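# Insert drive module under blue light and latch it

## Task

Push the drive module fully into the slot of the drive row that sits beneath the blue light, then push its latch handle downward until it clicks flat and locked. It only counts if the module and latch stay seated on their own once the robot lets go; finish by releasing and moving the grippers away.

## Robot and tools

Robot: two arms, left_arm and right_arm, each with a parallel two-finger gripper. Bases in the scene frame: left_arm at (-0.030, +0.257, 0) m with quat_wxyz (+0.998, 0, 0, +0.069); right_arm at (+0.027, -0.258, 0) m with quat_wxyz (+0.998, 0, 0, -0.057). The names left and right do not correspond to sides of any camera image.

Scene frame: origin on the table surface midway between the arms; +x points out across the table, +z up, and left_arm sits on the +y side. All positions are in metres, orientations are quaternions written w first (qw, qx, qy, qz). On the gripper, the fingers extend along its +z axis and close along its y axis. The reported end_effector_position is the point between the finger pads, roughly 1 cm short of the fingertips. Reported hand positions can be slightly wrong, more so at long reach.

Row layout (used by every moving tool): one flat list of 16 numbers covering both arms, even when only one moves: x, y, z, qw, qx, qy, qz, opening for left_arm, then the same eight for right_arm. x, y, z and the quaternion are an absolute target pose for that gripper in the scene frame, not an offset. Opening runs from -1 (closed) to +1 (fully open, 0.093 m).

execute_actions(actions): a list of up to 15 actions run in sequence. Each action is a table of up to 15 rows; each row lasts one 1/30 s control step, and if the table is short its final row is repeated to fill the 15 steps. An empty list just returns state and images. An action is rejected for both arms if any target lies more than 0.6 m from that gripper's current position along any of the gripper's own axes; if the first action fails that test, or any action is malformed, nothing in the call runs. Each control step clips the commanded pose to within 70 mm and 16 degrees of the measured pose, so distant targets take several actions. To hold orientation, resend the same quaternion every row rather than copying a drifted reported one.

move(target, speed, blocking): drives both grippers in straight lines to the 16-number target row, all finishing together, lasting 0.5 to 10 s (cut off at 10 s). speed is the peak path speed in m/s, 0.002 to 0.5, default 0.25; rotation is capped at twice that in rad/s. Paths ignore obstacles and the other arm; grippers lag and may overshoot speed, especially with a near-straight arm. The gripper opening is applied at the start. Faster contact hits harder, and a target set deeper past the contact presses harder. With blocking=false the call returns after 0.5 s while motion continues; check with wait(0), and call wait or stop before sending new rows or moves. The result adds a move: line giving the ending (done, off_target, moving, held, fault) and active limits: paced means the pose was clipped, held means a safety check blocked some steps (after which the arm may jump faster). Distances to target per gripper are also reported.

wait(seconds): 0 to 10 s; arms keep their last command, a running move continues, and it returns early when the move ends.

stop(): brakes a running move; needs stopping distance, more when fast. Fingers continue.

zoom_image(camera, region): enlarges part of the latest image of cam_high, cam_low, cam_left_wrist or cam_right_wrist (each 504x504). region is [x0, y0, x1, y1] in pixels from the top-left, at most 504 by 504.

show_instructions(): shows the scene's reference images. read_manual(section): returns URDF licence text only. finished_scene(scene): ends the current scene, given its number; irreversible, and it reports success.

Results: a state line gives each gripper's position and quaternion; Hand target lines show where the controller is currently steering each gripper; step readings list positions at some control steps, with HELD marking steps an arm was held back. A pose unreachable line means the clearance check altered or blocked that arm's command. grip_measured is the finger motor position on the -1 to +1 scale: pads meet near -0.94, and each mm of object width adds about 0.0208, with a fixed per-gripper error up to 0.02. It keeps moving toward the command after the pads touch, so it barely reveals contact. Commanding below the width reading squeezes harder, up to roughly 50 to 62 N per pad. Keep sending the same closing value to keep a grip. Joint positions end with the gripper gap in metres. FAULT or OVER-TEMPERATURE FAULT lines mean an arm stopped; MOTOR HOT appears from 75 °C, the arm pauses at 90 °C and goes limp at 100 °C, so avoid long loaded holds.

Practical notes: joint friction can leave a gripper up to about 31 mm short, and tiny commands may not move it at all. Elbows never fully straighten. Joint limits (rad): waist -2.618 to 3.054, shoulder 0 to 3.142, elbow 0 to 3.142, wrist pitch and yaw -1.571 to 1.571, wrist roll -2.094 to 2.094. To keep an idle arm still, resend its last reported full pose and intended opening each call. The scene runs while you think, holding the last command. Occasional disturbances may tug a held part or nudge loose items. Avoid dropping things, knocking anything off the table, slamming or shoving hard, and letting the arms collide or press on each other. Before finishing, release the module, confirm it and the latch stay seated unassisted, and retract the grippers.

Each tool is called after "Call:" in YAML: its name, and indented under it one key for each argument.

Reference images:

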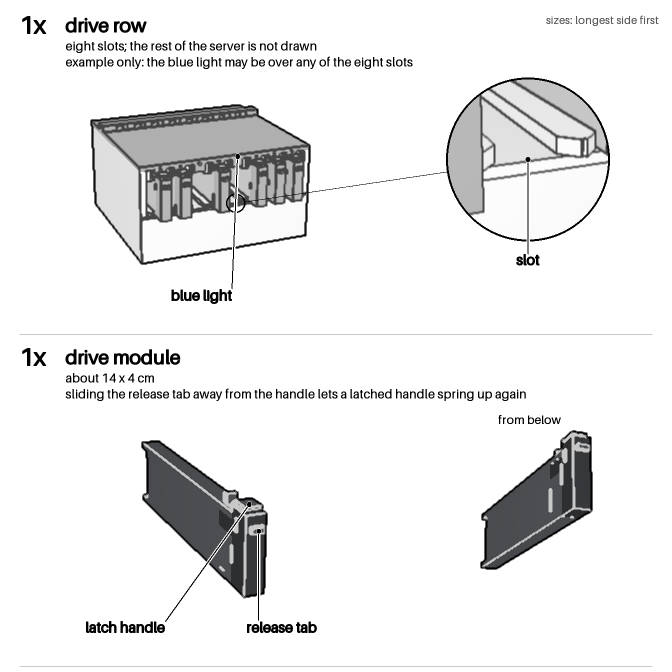

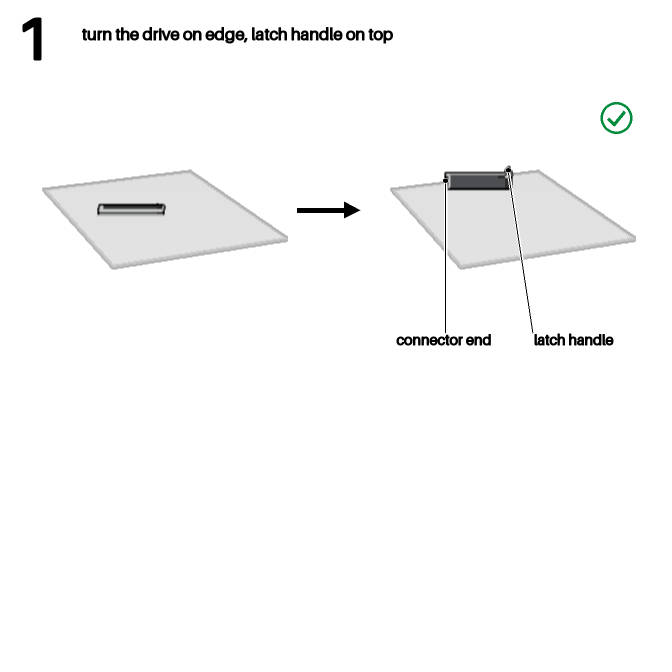

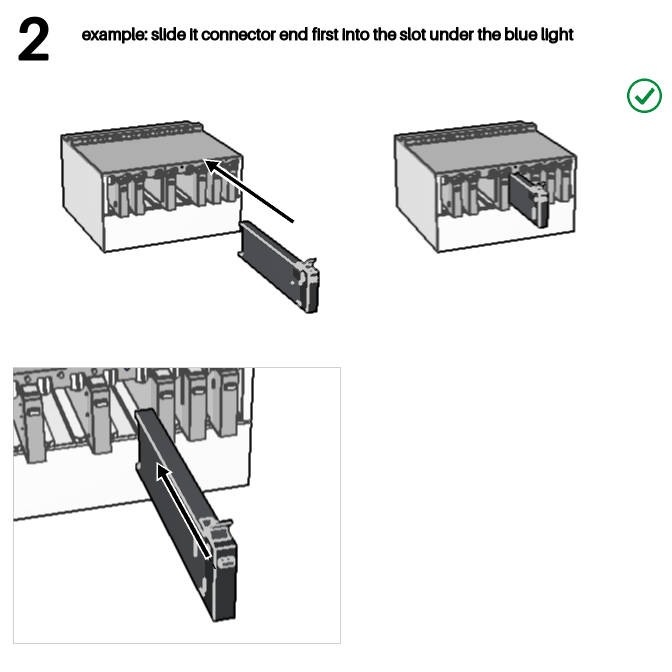

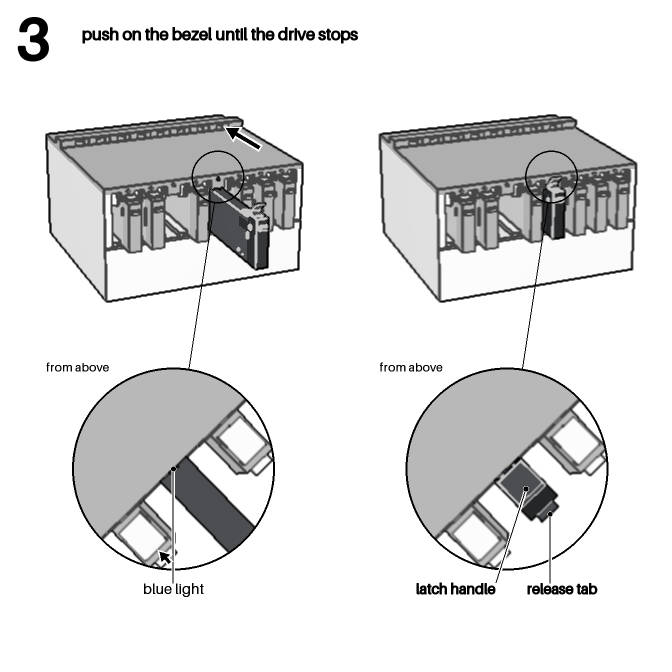

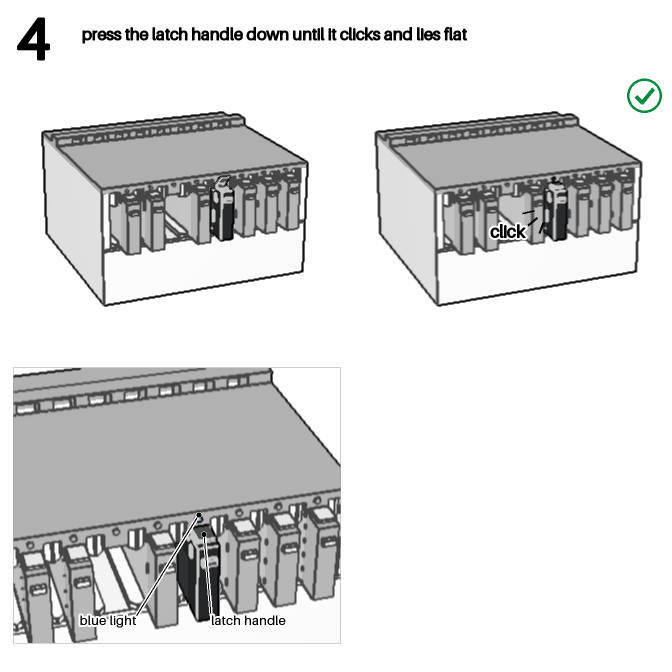

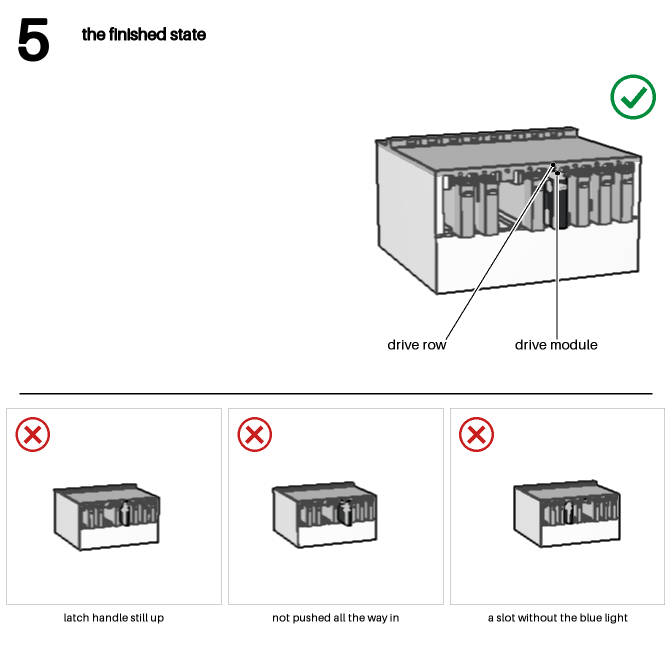

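## Session

Call:
execute_actions:
  actions: []

Scene clock: 0.00 s.
left_arm: end_effector_position=(+0.5426, +0.3311, +0.3466) grip_measured=+0.981 end_effector_quat_wxyz=(+0.645, -0.068, +0.742, -0.172) | right_arm: end_effector_position=(+0.2395, -0.3716, +0.1743) grip_measured=+1.000 end_effector_quat_wxyz=(+0.016, +0.643, +0.764, +0.056)
Joint positions: left_arm=[ 0.108  1.856  1.643  0.093  0.412 -0.305  0.092] | right_arm=[-0.453  1.418  1.341 -1.447 -0.106  0.834  0.093]
Joint velocities: left_arm=[ 0.007 -0.012 -0.022 -0.051  0.022  0.022 -0.001] | right_arm=[-0.012 -0.007  0.002 -0.007  0.037 -0.007  0.   ]
Hand target (left_arm): +0.543, +0.331, +0.347; +0.645, -0.068, +0.742, -0.172
Hand target (right_arm): +0.240, -0.372, +0.174; +0.016, +0.643, +0.764, +0.056

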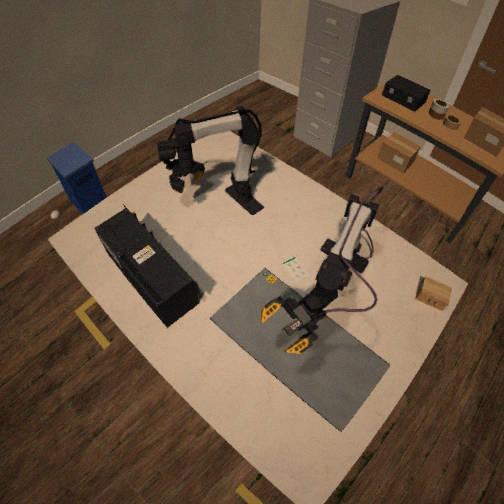

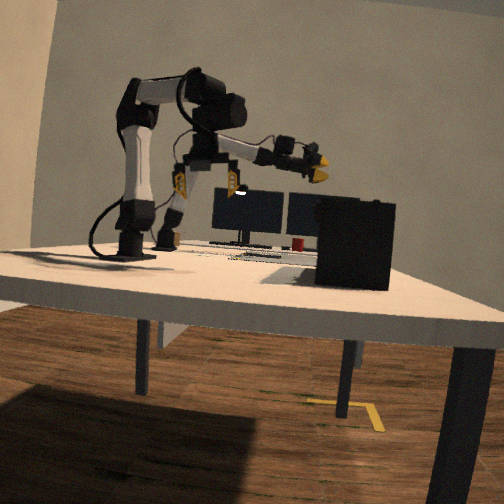

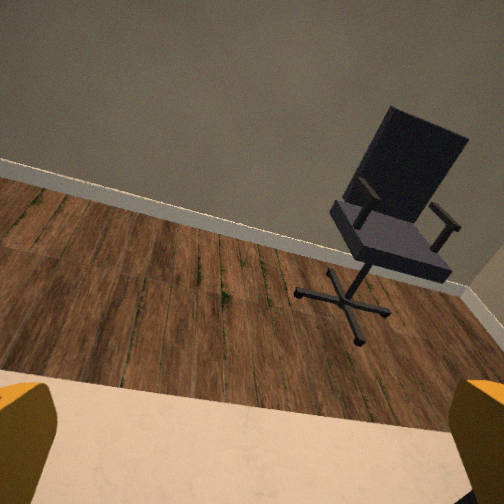

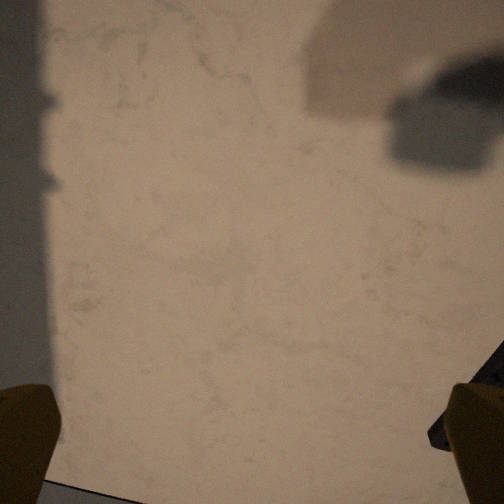

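Call:
move:
  target: [0.28,0.22,0.30,0,0,1,0,1, 0.24,-0.27,0.20,0.6,0,0.8,0,1]
  speed: 0.3

Scene clock: 8.90 s.
left_arm: end_effector_position=(+0.2846, +0.2249, +0.3042) grip_measured=+0.981 end_effector_quat_wxyz=(+0.201, -0.004, +0.979, -0.031) | right_arm: end_effector_position=(+0.2393, -0.2683, +0.2032) grip_measured=+1.000 end_effector_quat_wxyz=(+0.597, +0.011, +0.802, -0.006)
Joint positions: left_arm=[-0.228  1.556  1.949 -1.555  0.023 -0.103  0.092] | right_arm=[-0.019  0.147  0.407 -0.554 -0.106 -0.027  0.093]
Joint velocities: left_arm=[-0.017 -0.007 -0.007 -0.095 -0.007 -0.022  0.   ] | right_arm=[-0.027 -0.012  0.002  0.066 -0.022  0.022  0.   ]
Hand target (left_arm): +0.280, +0.223, +0.301; +0.195, -0.005, +0.980, -0.029
Hand target (right_arm): +0.240, -0.269, +0.202; +0.603, +0.010, +0.798, -0.008
Off the commanded pose (left_arm): 0.008 m, 23 deg; orientation clipped at the last step of the last action.
Off the commanded pose (right_arm): 0.004 m, 2 deg.
joint sent to its limit (left arm) — the command would take joint 4 (wrist pitch) past its lower limit, so that joint was sent only as far as its limit.
move: off_target (left_arm); limits=paced

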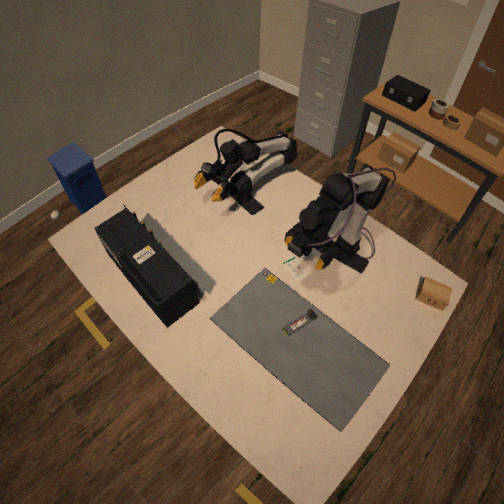

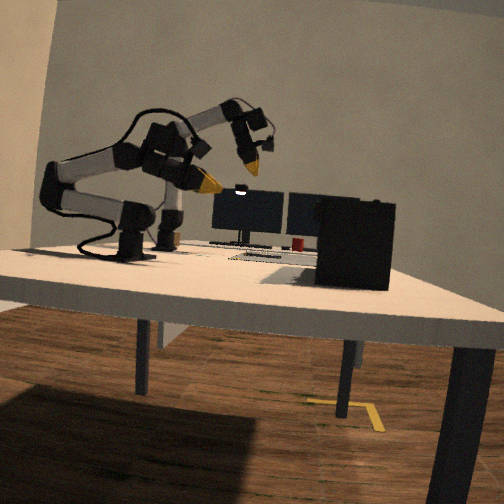

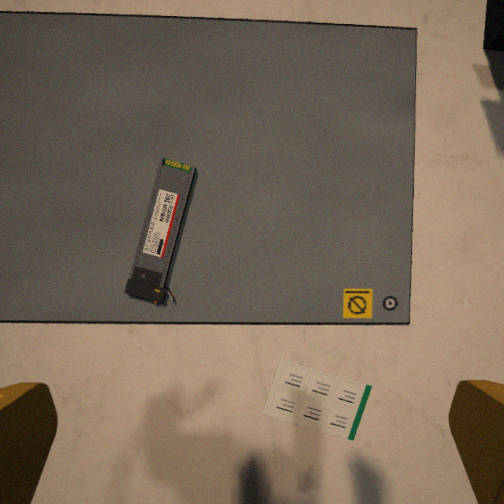

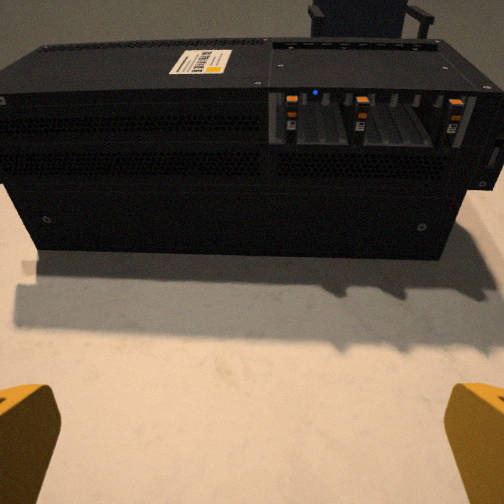

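Call:
move:
  target: [0.355,0.289,0.07,0,0.127,0.992,0,0.5, 0.24,-0.27,0.20,0.6,0,0.8,0,1]
  speed: 0.3

Call:
zoom_image:
  camera: "cam_right_wrist"
  region: [260,70,504,190]

Scene clock: 21.13 s.
left_arm: end_effector_position=(+0.3480, +0.2837, +0.0637) grip_measured=+0.501 end_effector_quat_wxyz=(-0.011, +0.121, +0.993, -0.008) | right_arm: end_effector_position=(+0.2388, -0.2682, +0.2041) grip_measured=+1.000 end_effector_quat_wxyz=(+0.599, +0.000, +0.801, +0.002)
Joint positions: left_arm=[-0.063  2.026  1.609 -1.177  0.011  0.318  0.069] | right_arm=[-0.107  0.147  0.407 -0.554 -0.216 -0.061  0.093]
Joint velocities: left_arm=[-0.007 -0.012 -0.007  0.007 -0.022  0.022 -0.001] | right_arm=[-0.012 -0.002  0.007 -0.051  0.051 -0.051  0.   ]
Hand target (left_arm): +0.353, +0.288, +0.069; +0.002, +0.123, +0.992, -0.001
Hand target (right_arm): +0.240, -0.270, +0.200; +0.600, +0.000, +0.800, -0.000
Off the commanded pose (left_arm): 0.011 m, 2 deg.
Off the commanded pose (right_arm): 0.005 m, 0 deg.
move: off_target (left_arm)

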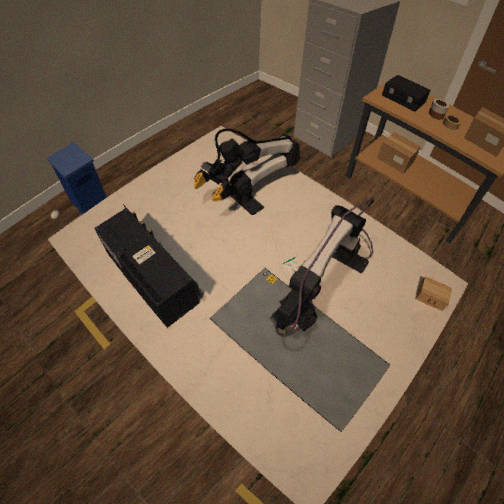

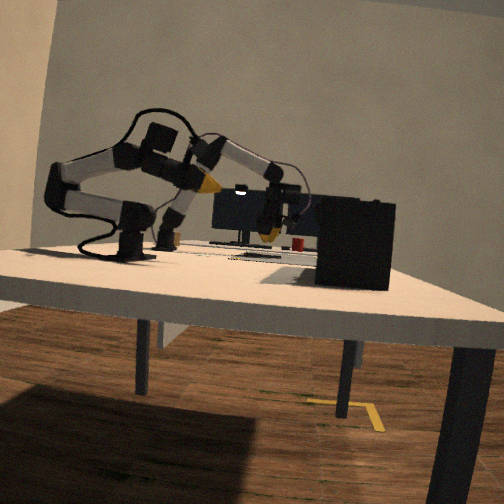

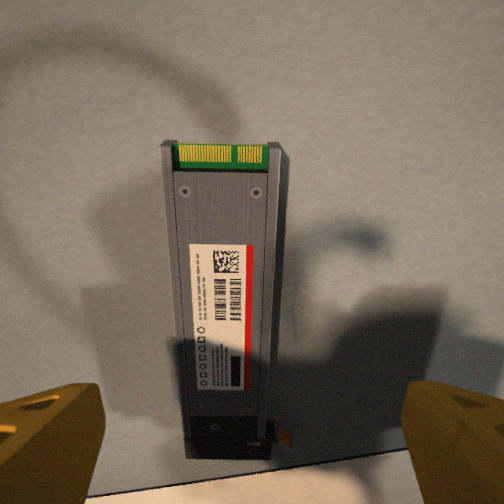

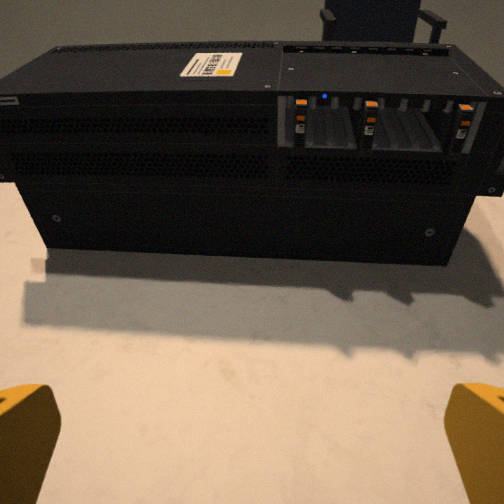

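Region (260, 70, 504, 190) of cam_right_wrist's 504x504 image, scaled by 2.066, with more detail than that image has; it fills the top 248 rows of this view, and the rest is white.

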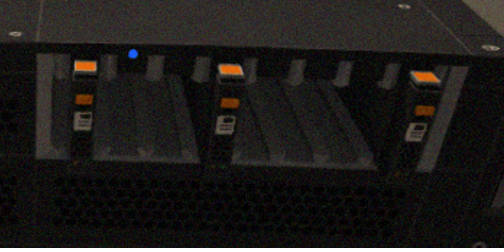

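Call:
move:
  target: [0.357,0.298,0.028,0,0.127,0.992,0,0.3, 0.24,-0.27,0.20,0.6,0,0.8,0,1]
  speed: 0.1

Scene clock: 26.83 s.
left_arm: end_effector_position=(+0.3602, +0.2941, +0.0340) grip_measured=+0.301 end_effector_quat_wxyz=(+0.007, +0.126, +0.992, -0.002) | right_arm: end_effector_position=(+0.2388, -0.2678, +0.2041) grip_measured=+1.000 end_effector_quat_wxyz=(+0.599, -0.001, +0.801, +0.003)
Joint positions: left_arm=[-0.04   2.068  1.551 -1.041  0.007  0.35   0.06 ] | right_arm=[-0.107  0.147  0.407 -0.554 -0.219 -0.062  0.093]
Joint velocities: left_arm=[ 0.002 -0.002 -0.007  0.007 -0.007 -0.051 -0.001] | right_arm=[-0.012 -0.002 -0.027 -0.022  0.081 -0.007  0.   ]
Hand target (left_arm): +0.357, +0.298, +0.028; +0.000, +0.127, +0.992, +0.000
Hand target (right_arm): +0.240, -0.270, +0.200; +0.600, +0.000, +0.800, -0.000
Off the commanded pose (left_arm): 0.008 m, 1 deg.
Off the commanded pose (right_arm): 0.005 m, 0 deg.
move: done

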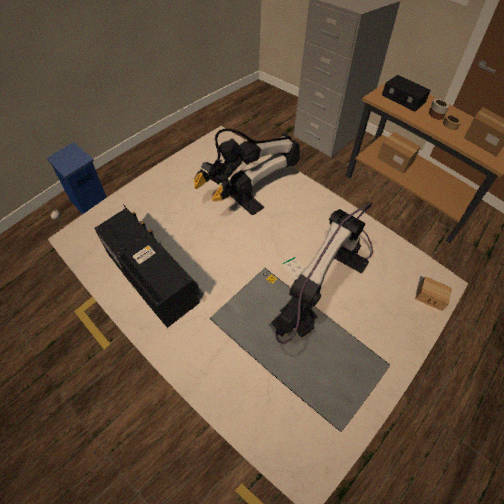

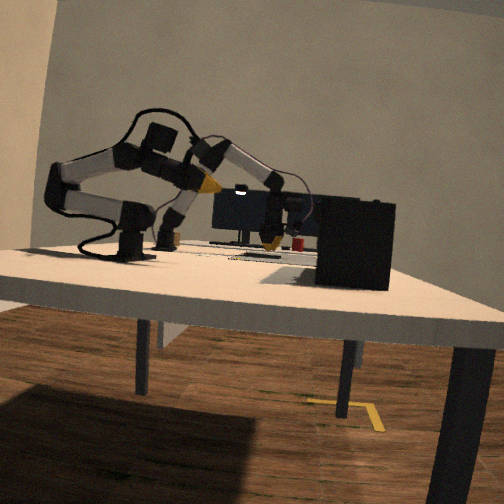

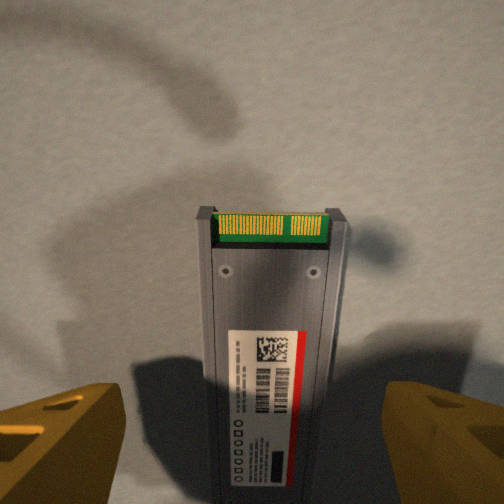

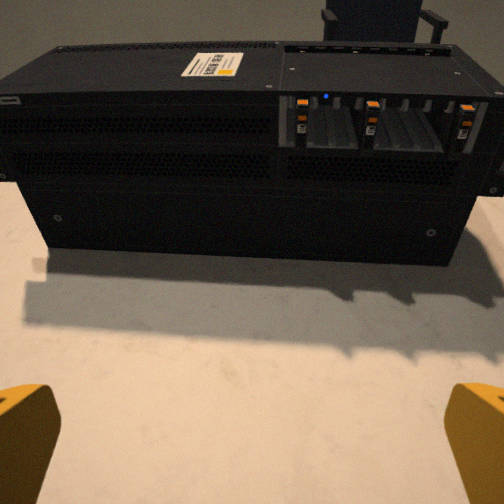

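Call:
move:
  target: [0.354,0.293,0.009,0,0.127,0.992,0,0.3, 0.24,-0.27,0.20,0.6,0,0.8,0,1]
  speed: 0.05

Call:
zoom_image:
  camera: "cam_low"
  region: [220,210,320,280]

Scene clock: 31.50 s.
left_arm: end_effector_position=(+0.3580, +0.2939, +0.0172) grip_measured=+0.301 end_effector_quat_wxyz=(+0.010, +0.126, +0.992, -0.001) | right_arm: end_effector_position=(+0.2388, -0.2678, +0.2040) grip_measured=+1.000 end_effector_quat_wxyz=(+0.599, -0.001, +0.801, +0.003)
Joint positions: left_arm=[-0.04   2.075  1.49  -0.968  0.007  0.35   0.06 ] | right_arm=[-0.107  0.147  0.407 -0.554 -0.219 -0.062  0.093]
Joint velocities: left_arm=[ 0.017 -0.027 -0.017 -0.007  0.007 -0.007 -0.   ] | right_arm=[-0.017  0.007 -0.002 -0.022 -0.007 -0.037  0.   ]
Hand target (left_arm): +0.353, +0.293, +0.009; -0.000, +0.127, +0.992, -0.000
Hand target (right_arm): +0.240, -0.270, +0.200; +0.600, +0.000, +0.800, -0.000
Off the commanded pose (left_arm): 0.009 m, 1 deg.
Off the commanded pose (right_arm): 0.005 m, 0 deg.
move: done

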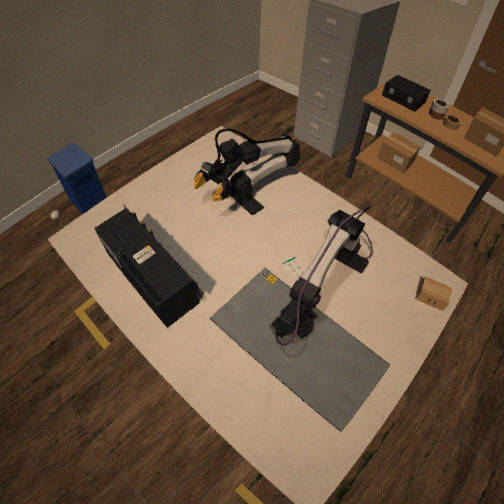

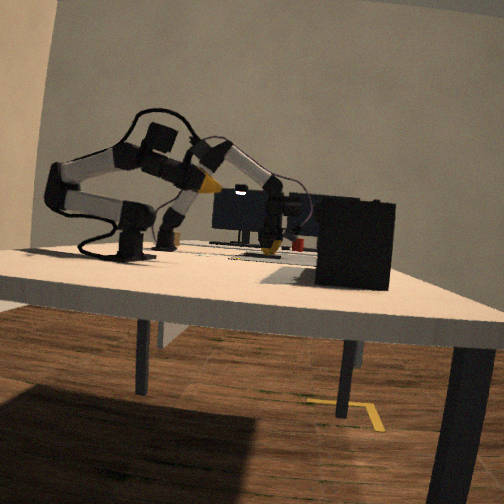

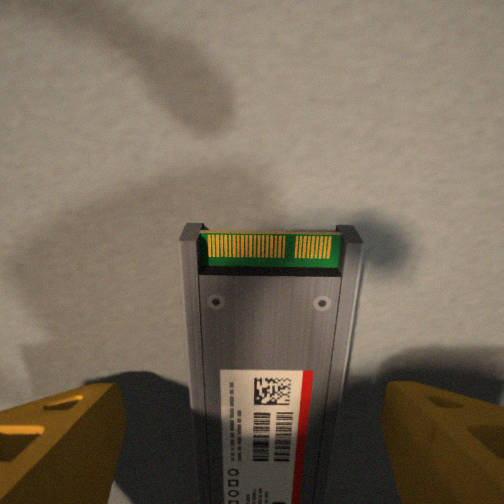

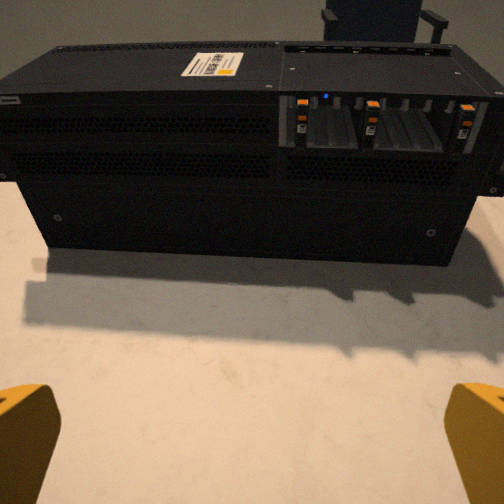

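Region (220, 210, 320, 280) of cam_low's 504x504 image, scaled by 5.040, with more detail than that image has; it fills the top 353 rows of this view, and the rest is white.

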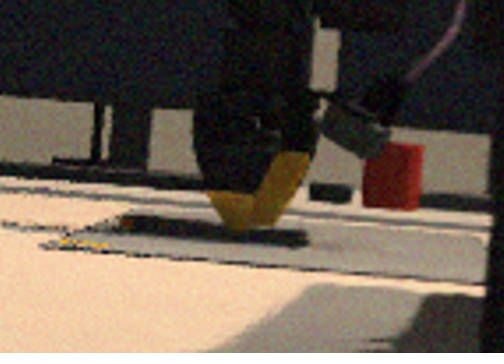

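Need a bit lower.

Call:
move:
  target: [0.354,0.290,0.001,0,0.127,0.992,0,0.3, 0.24,-0.27,0.20,0.6,0,0.8,0,1]
  speed: 0.03

Call:
zoom_image:
  camera: "cam_low"
  region: [220,210,320,280]

Scene clock: 37.23 s.
left_arm: end_effector_position=(+0.3577, +0.2939, +0.0098) grip_measured=+0.301 end_effector_quat_wxyz=(+0.009, +0.126, +0.992, -0.001) | right_arm: end_effector_position=(+0.2388, -0.2678, +0.2040) grip_measured=+1.000 end_effector_quat_wxyz=(+0.599, -0.001, +0.801, +0.003)
Joint positions: left_arm=[-0.04   2.084  1.474 -0.943  0.007  0.35   0.06 ] | right_arm=[-0.107  0.147  0.407 -0.554 -0.219 -0.062  0.093]
Joint velocities: left_arm=[-0.032 -0.037  0.012 -0.022 -0.007 -0.037 -0.001] | right_arm=[ 0.007 -0.007  0.002  0.007  0.051 -0.007  0.   ]
Hand target (left_arm): +0.354, +0.290, +0.001; -0.000, +0.127, +0.992, +0.000
Hand target (right_arm): +0.240, -0.270, +0.200; +0.600, +0.000, +0.800, -0.000
Off the commanded pose (left_arm): 0.010 m, 1 deg.
Off the commanded pose (right_arm): 0.005 m, 0 deg.
move: done

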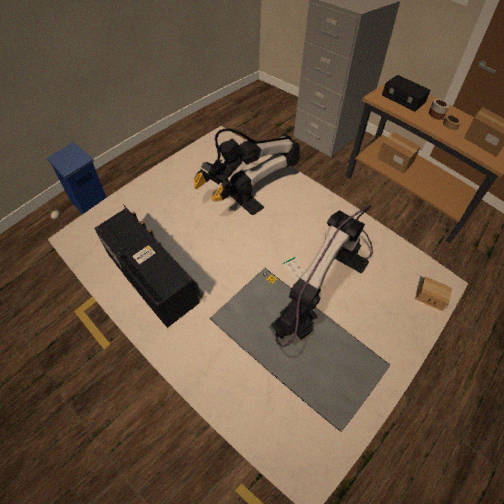

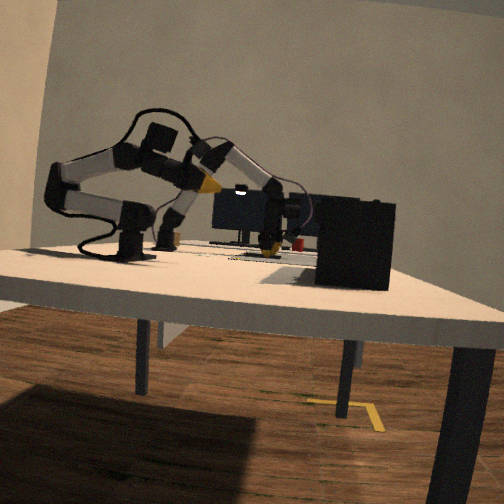

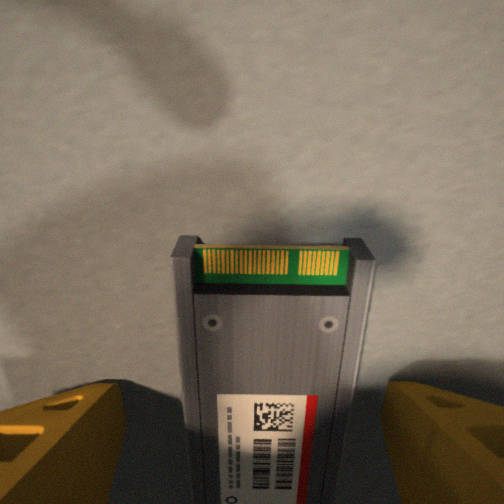

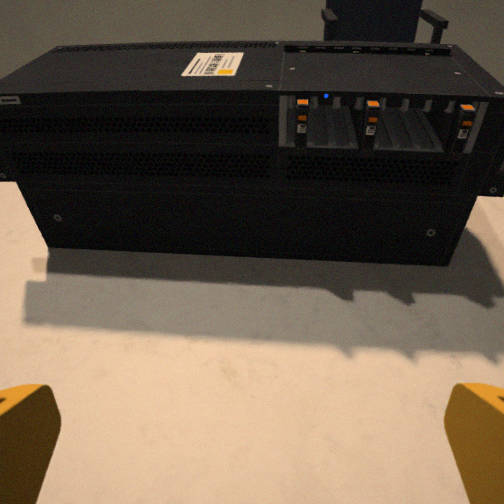

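Region (220, 210, 320, 280) of cam_low's 504x504 image, scaled by 5.040, with more detail than that image has; it fills the top 353 rows of this view, and the rest is white.

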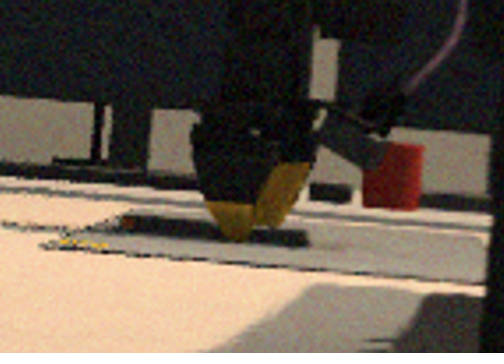

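Call:
execute_actions:
  actions:
    - [[0.354,0.290,-0.002,0,0.127,0.992,0,0.1, 0.24,-0.27,0.20,0.6,0,0.8,0,1]]
    - [[0.354,0.290,-0.002,0,0.127,0.992,0,0.0, 0.24,-0.27,0.20,0.6,0,0.8,0,1],[0.354,0.290,-0.002,0,0.127,0.992,0,-0.05, 0.24,-0.27,0.20,0.6,0,0.8,0,1],[0.354,0.290,-0.002,0,0.127,0.992,0,-0.1, 0.24,-0.27,0.20,0.6,0,0.8,0,1],[0.354,0.290,-0.002,0,0.127,0.992,0,-0.15, 0.24,-0.27,0.20,0.6,0,0.8,0,1],[0.354,0.290,-0.002,0,0.127,0.992,0,-0.2, 0.24,-0.27,0.20,0.6,0,0.8,0,1],[0.354,0.290,-0.002,0,0.127,0.992,0,-0.25, 0.24,-0.27,0.20,0.6,0,0.8,0,1],[0.354,0.290,-0.002,0,0.127,0.992,0,-0.3, 0.24,-0.27,0.20,0.6,0,0.8,0,1],[0.354,0.290,-0.002,0,0.127,0.992,0,-0.35, 0.24,-0.27,0.20,0.6,0,0.8,0,1],[0.354,0.290,-0.002,0,0.127,0.992,0,-0.4, 0.24,-0.27,0.20,0.6,0,0.8,0,1],[0.354,0.290,-0.002,0,0.127,0.992,0,-0.45, 0.24,-0.27,0.20,0.6,0,0.8,0,1]]

Call:
move:
  target: [0.35,0.28,0.10,0,0.127,0.992,0,-0.45, 0.24,-0.27,0.20,0.6,0,0.8,0,1]
  speed: 0.15

Scene clock: 44.30 s.
left_arm: end_effector_position=(+0.3587, +0.2907, +0.0098) grip_measured=-0.423 end_effector_quat_wxyz=(+0.011, +0.129, +0.992, -0.003) | right_arm: end_effector_position=(+0.2388, -0.2678, +0.2040) grip_measured=+1.000 end_effector_quat_wxyz=(+0.599, -0.001, +0.801, +0.003)
Joint positions: left_arm=[-0.047  2.084  1.474 -0.94   0.011  0.349  0.025] | right_arm=[-0.107  0.147  0.407 -0.554 -0.219 -0.062  0.093]
Joint velocities: left_arm=[-0.012  0.002 -0.017 -0.051 -0.037 -0.037  0.   ] | right_arm=[-0.007 -0.002  0.002 -0.007  0.007 -0.037  0.   ]
Hand target (left_arm): +0.354, +0.290, -0.002; -0.000, +0.127, +0.992, -0.000
Hand target (right_arm): +0.240, -0.270, +0.200; +0.600, +0.000, +0.800, -0.000
Off the commanded pose (left_arm): 0.013 m, 1 deg.
Off the commanded pose (right_arm): 0.005 m, 0 deg.
Step readings (end_effector_position; steps 1 to 15: 1st action; 16 to 30: 2nd action):
0: left_arm (+0.3577, +0.2939, +0.0098) | right_arm (+0.2388, -0.2678, +0.2040)
1: left_arm (+0.3577, +0.2934, +0.0098) | right_arm (+0.2388, -0.2678, +0.2040)
2: left_arm (+0.3578, +0.2924, +0.0098) | right_arm (+0.2388, -0.2678, +0.2040)
4: left_arm (+0.3577, +0.2916, +0.0098) | right_arm (+0.2388, -0.2678, +0.2040)
8: left_arm (+0.3577, +0.2916, +0.0098) | right_arm (+0.2388, -0.2678, +0.2040)
15: left_arm (+0.3577, +0.2916, +0.0098) | right_arm (+0.2388, -0.2678, +0.2040)
16: left_arm (+0.3577, +0.2914, +0.0098) | right_arm (+0.2388, -0.2678, +0.2040)
17: left_arm (+0.3578, +0.2910, +0.0098) | right_arm (+0.2388, -0.2678, +0.2040)
19: left_arm (+0.3581, +0.2906, +0.0098) | right_arm (+0.2388, -0.2678, +0.2040)
23: left_arm (+0.3586, +0.2906, +0.0098) | right_arm (+0.2388, -0.2678, +0.2040)
30: end_effector_position above

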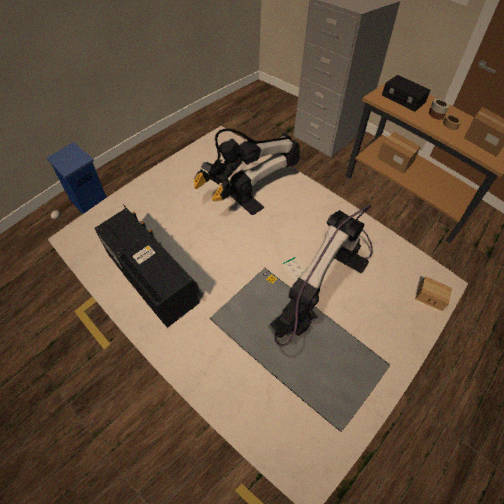

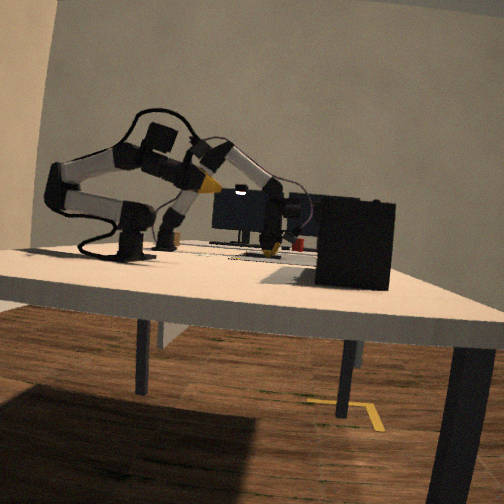

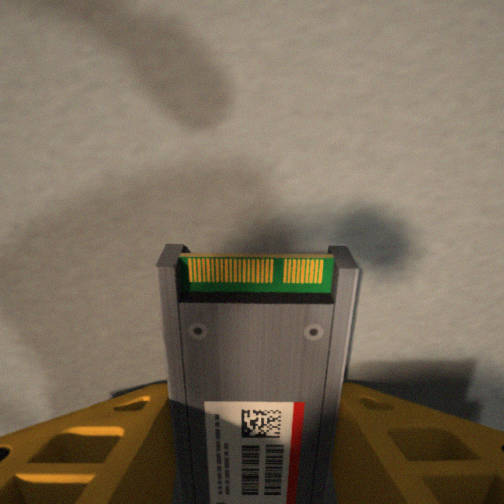

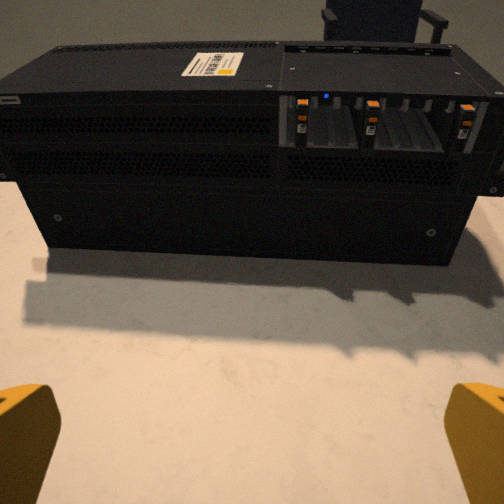

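Scene clock: 45.53 s.
left_arm: end_effector_position=(+0.3492, +0.2820, +0.0917) grip_measured=-0.423 end_effector_quat_wxyz=(-0.006, +0.127, +0.992, -0.005) | right_arm: end_effector_position=(+0.2387, -0.2678, +0.2039) grip_measured=+1.000 end_effector_quat_wxyz=(+0.599, -0.001, +0.801, +0.003)
Joint positions: left_arm=[-0.068  2.007  1.693 -1.271  0.008  0.325  0.025] | right_arm=[-0.107  0.147  0.407 -0.554 -0.219 -0.062  0.093]
Joint velocities: left_arm=[ 0.002 -0.022  0.002 -0.007  0.037  0.022 -0.   ] | right_arm=[ 0.007  0.007  0.007 -0.037  0.051  0.022  0.   ]
Hand target (left_arm): +0.351, +0.280, +0.100; -0.000, +0.127, +0.992, -0.000
Hand target (right_arm): +0.240, -0.270, +0.200; +0.600, +0.000, +0.800, -0.000
Off the commanded pose (left_arm): 0.009 m, 1 deg.
Off the commanded pose (right_arm): 0.005 m, 0 deg.
move: done

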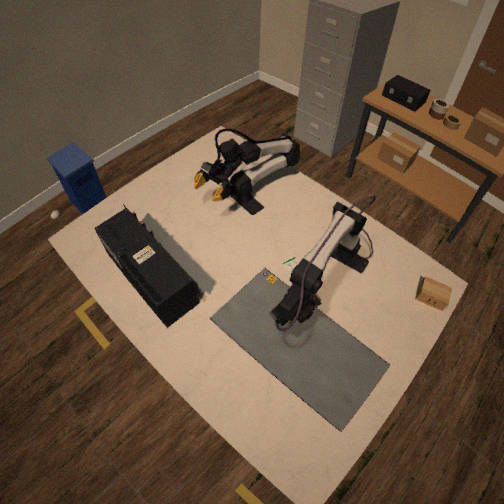

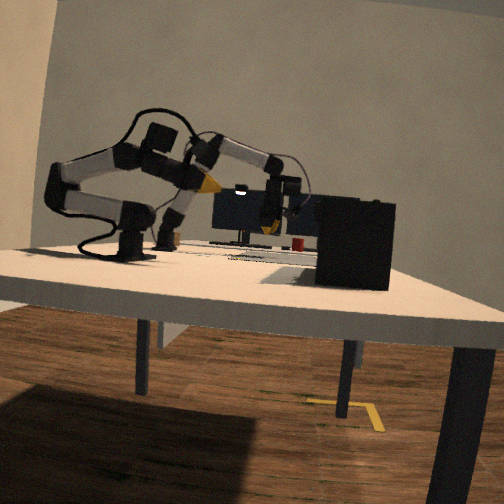

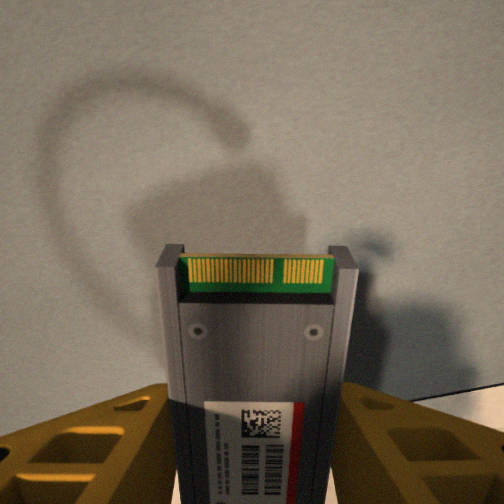

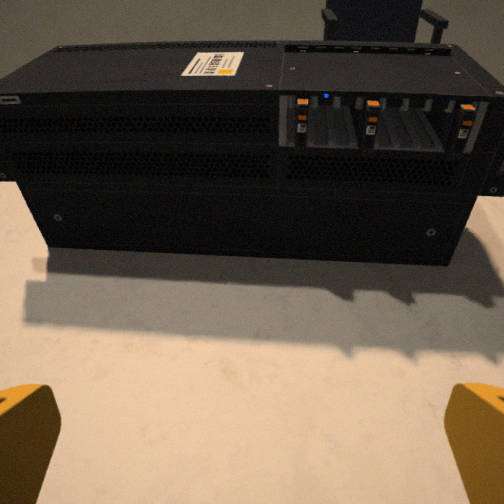

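Call:
move:
  target: [0.27,0.12,0.15,0,-0.3827,0.9239,0,-0.45, 0.24,-0.27,0.20,0.6,0,0.8,0,1]
  speed: 0.3

Call:
move:
  target: [0.35,0.05,0.21,0.2706,-0.2706,0.653,-0.653,-0.45, 0.20,-0.10,0.22,0.5543,-0.3061,0.7391,0.2296,0.2]
  speed: 0.3

Scene clock: 69.87 s.
left_arm: end_effector_position=(+0.2647, +0.1238, +0.1395) grip_measured=-0.422 end_effector_quat_wxyz=(-0.014, -0.380, +0.925, +0.013) | right_arm: end_effector_position=(+0.2387, -0.2678, +0.2037) grip_measured=+1.000 end_effector_quat_wxyz=(+0.598, -0.001, +0.801, +0.003)
Joint positions: left_arm=[-0.561  1.801  1.606 -1.413  0.003 -1.203  0.025] | right_arm=[-0.107  0.147  0.407 -0.555 -0.219 -0.062  0.093]
Joint velocities: left_arm=[ 0.007 -0.002  0.002 -0.022 -0.022 -0.066 -0.001] | right_arm=[ 0.007 -0.012 -0.022  0.037  0.037 -0.007  0.   ]
Hand target (left_arm): +0.267, +0.121, +0.150; -0.003, -0.383, +0.924, +0.003
Hand target (right_arm): +0.240, -0.270, +0.200; +0.600, +0.000, +0.800, -0.000
Off the commanded pose (left_arm): 0.012 m, 2 deg.
Off the commanded pose (right_arm): 0.005 m, 0 deg.
move: off_target (left_arm)

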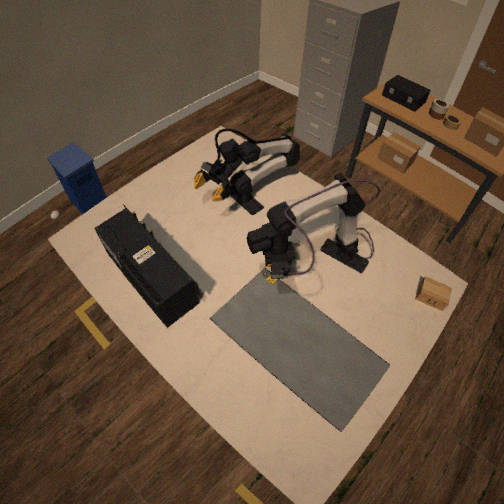

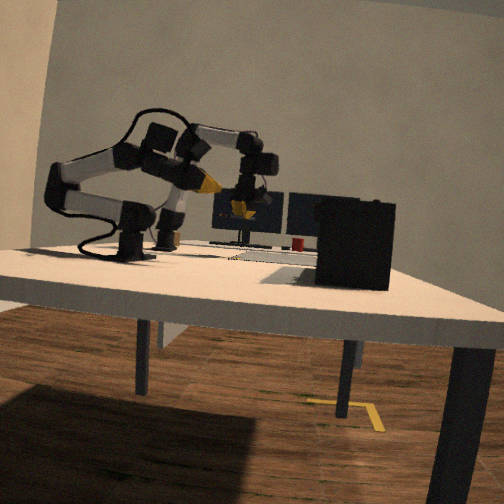

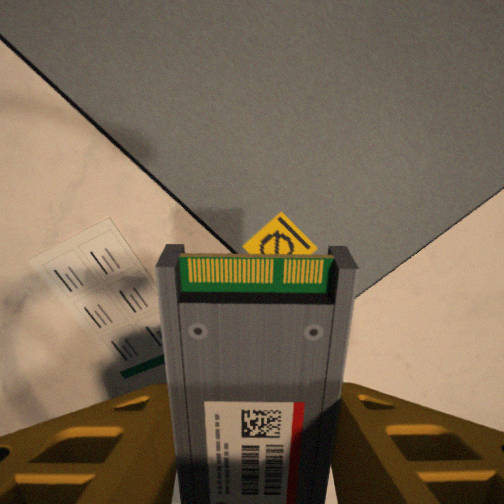

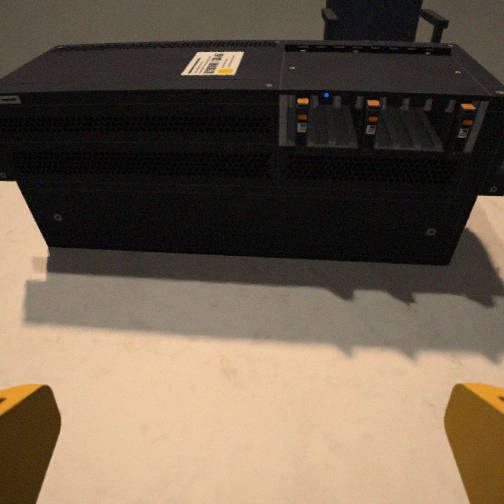

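Scene clock: 73.37 s.
left_arm: end_effector_position=(+0.3499, +0.0541, +0.2142) grip_measured=-0.422 end_effector_quat_wxyz=(+0.277, -0.260, +0.661, -0.647) | right_arm: end_effector_position=(+0.2045, -0.1043, +0.2043) grip_measured=+0.202 end_effector_quat_wxyz=(+0.549, -0.299, +0.749, +0.222)
Joint positions: left_arm=[-0.447  1.516  0.585  0.921  0.482 -1.536  0.025] | right_arm=[ 0.717  0.292  0.407 -0.423 -0.155 -0.044  0.055]
Joint velocities: left_arm=[ 0.002  0.002 -0.017 -0.037  0.051 -0.037 -0.001] | right_arm=[ 0.002  0.007 -0.007 -0.051  0.007 -0.037 -0.001]
Hand target (left_arm): +0.346, +0.050, +0.210; +0.270, -0.261, +0.660, -0.651
Hand target (right_arm): +0.204, -0.100, +0.220; +0.560, -0.306, +0.735, +0.230
Off the commanded pose (left_arm): 0.006 m, 2 deg.
Off the commanded pose (right_arm): 0.017 m, 2 deg.
move: off_target (right_arm)

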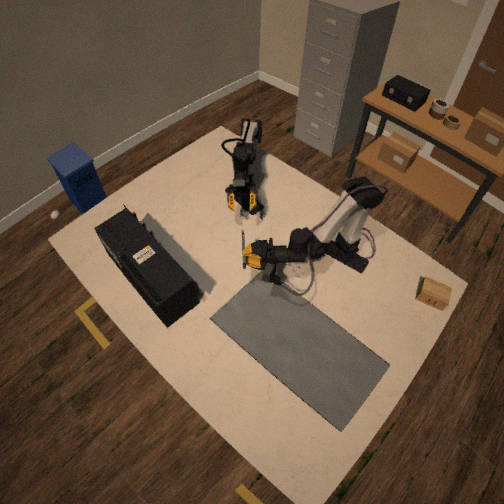

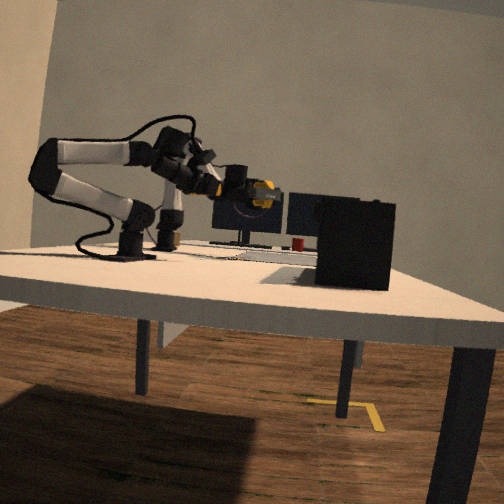

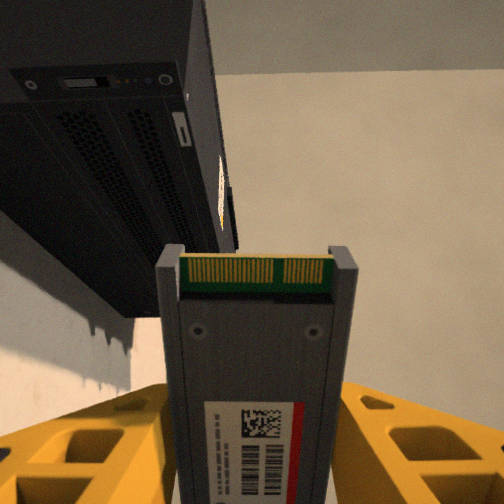

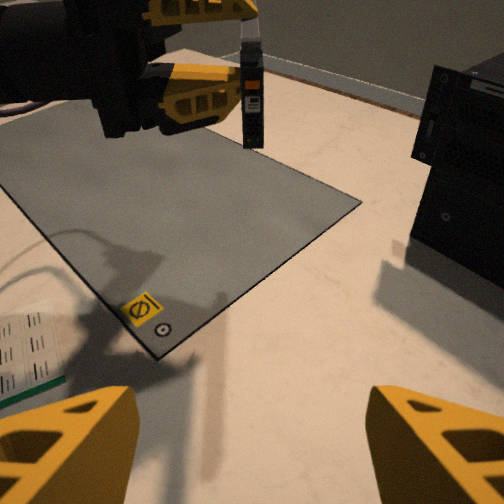

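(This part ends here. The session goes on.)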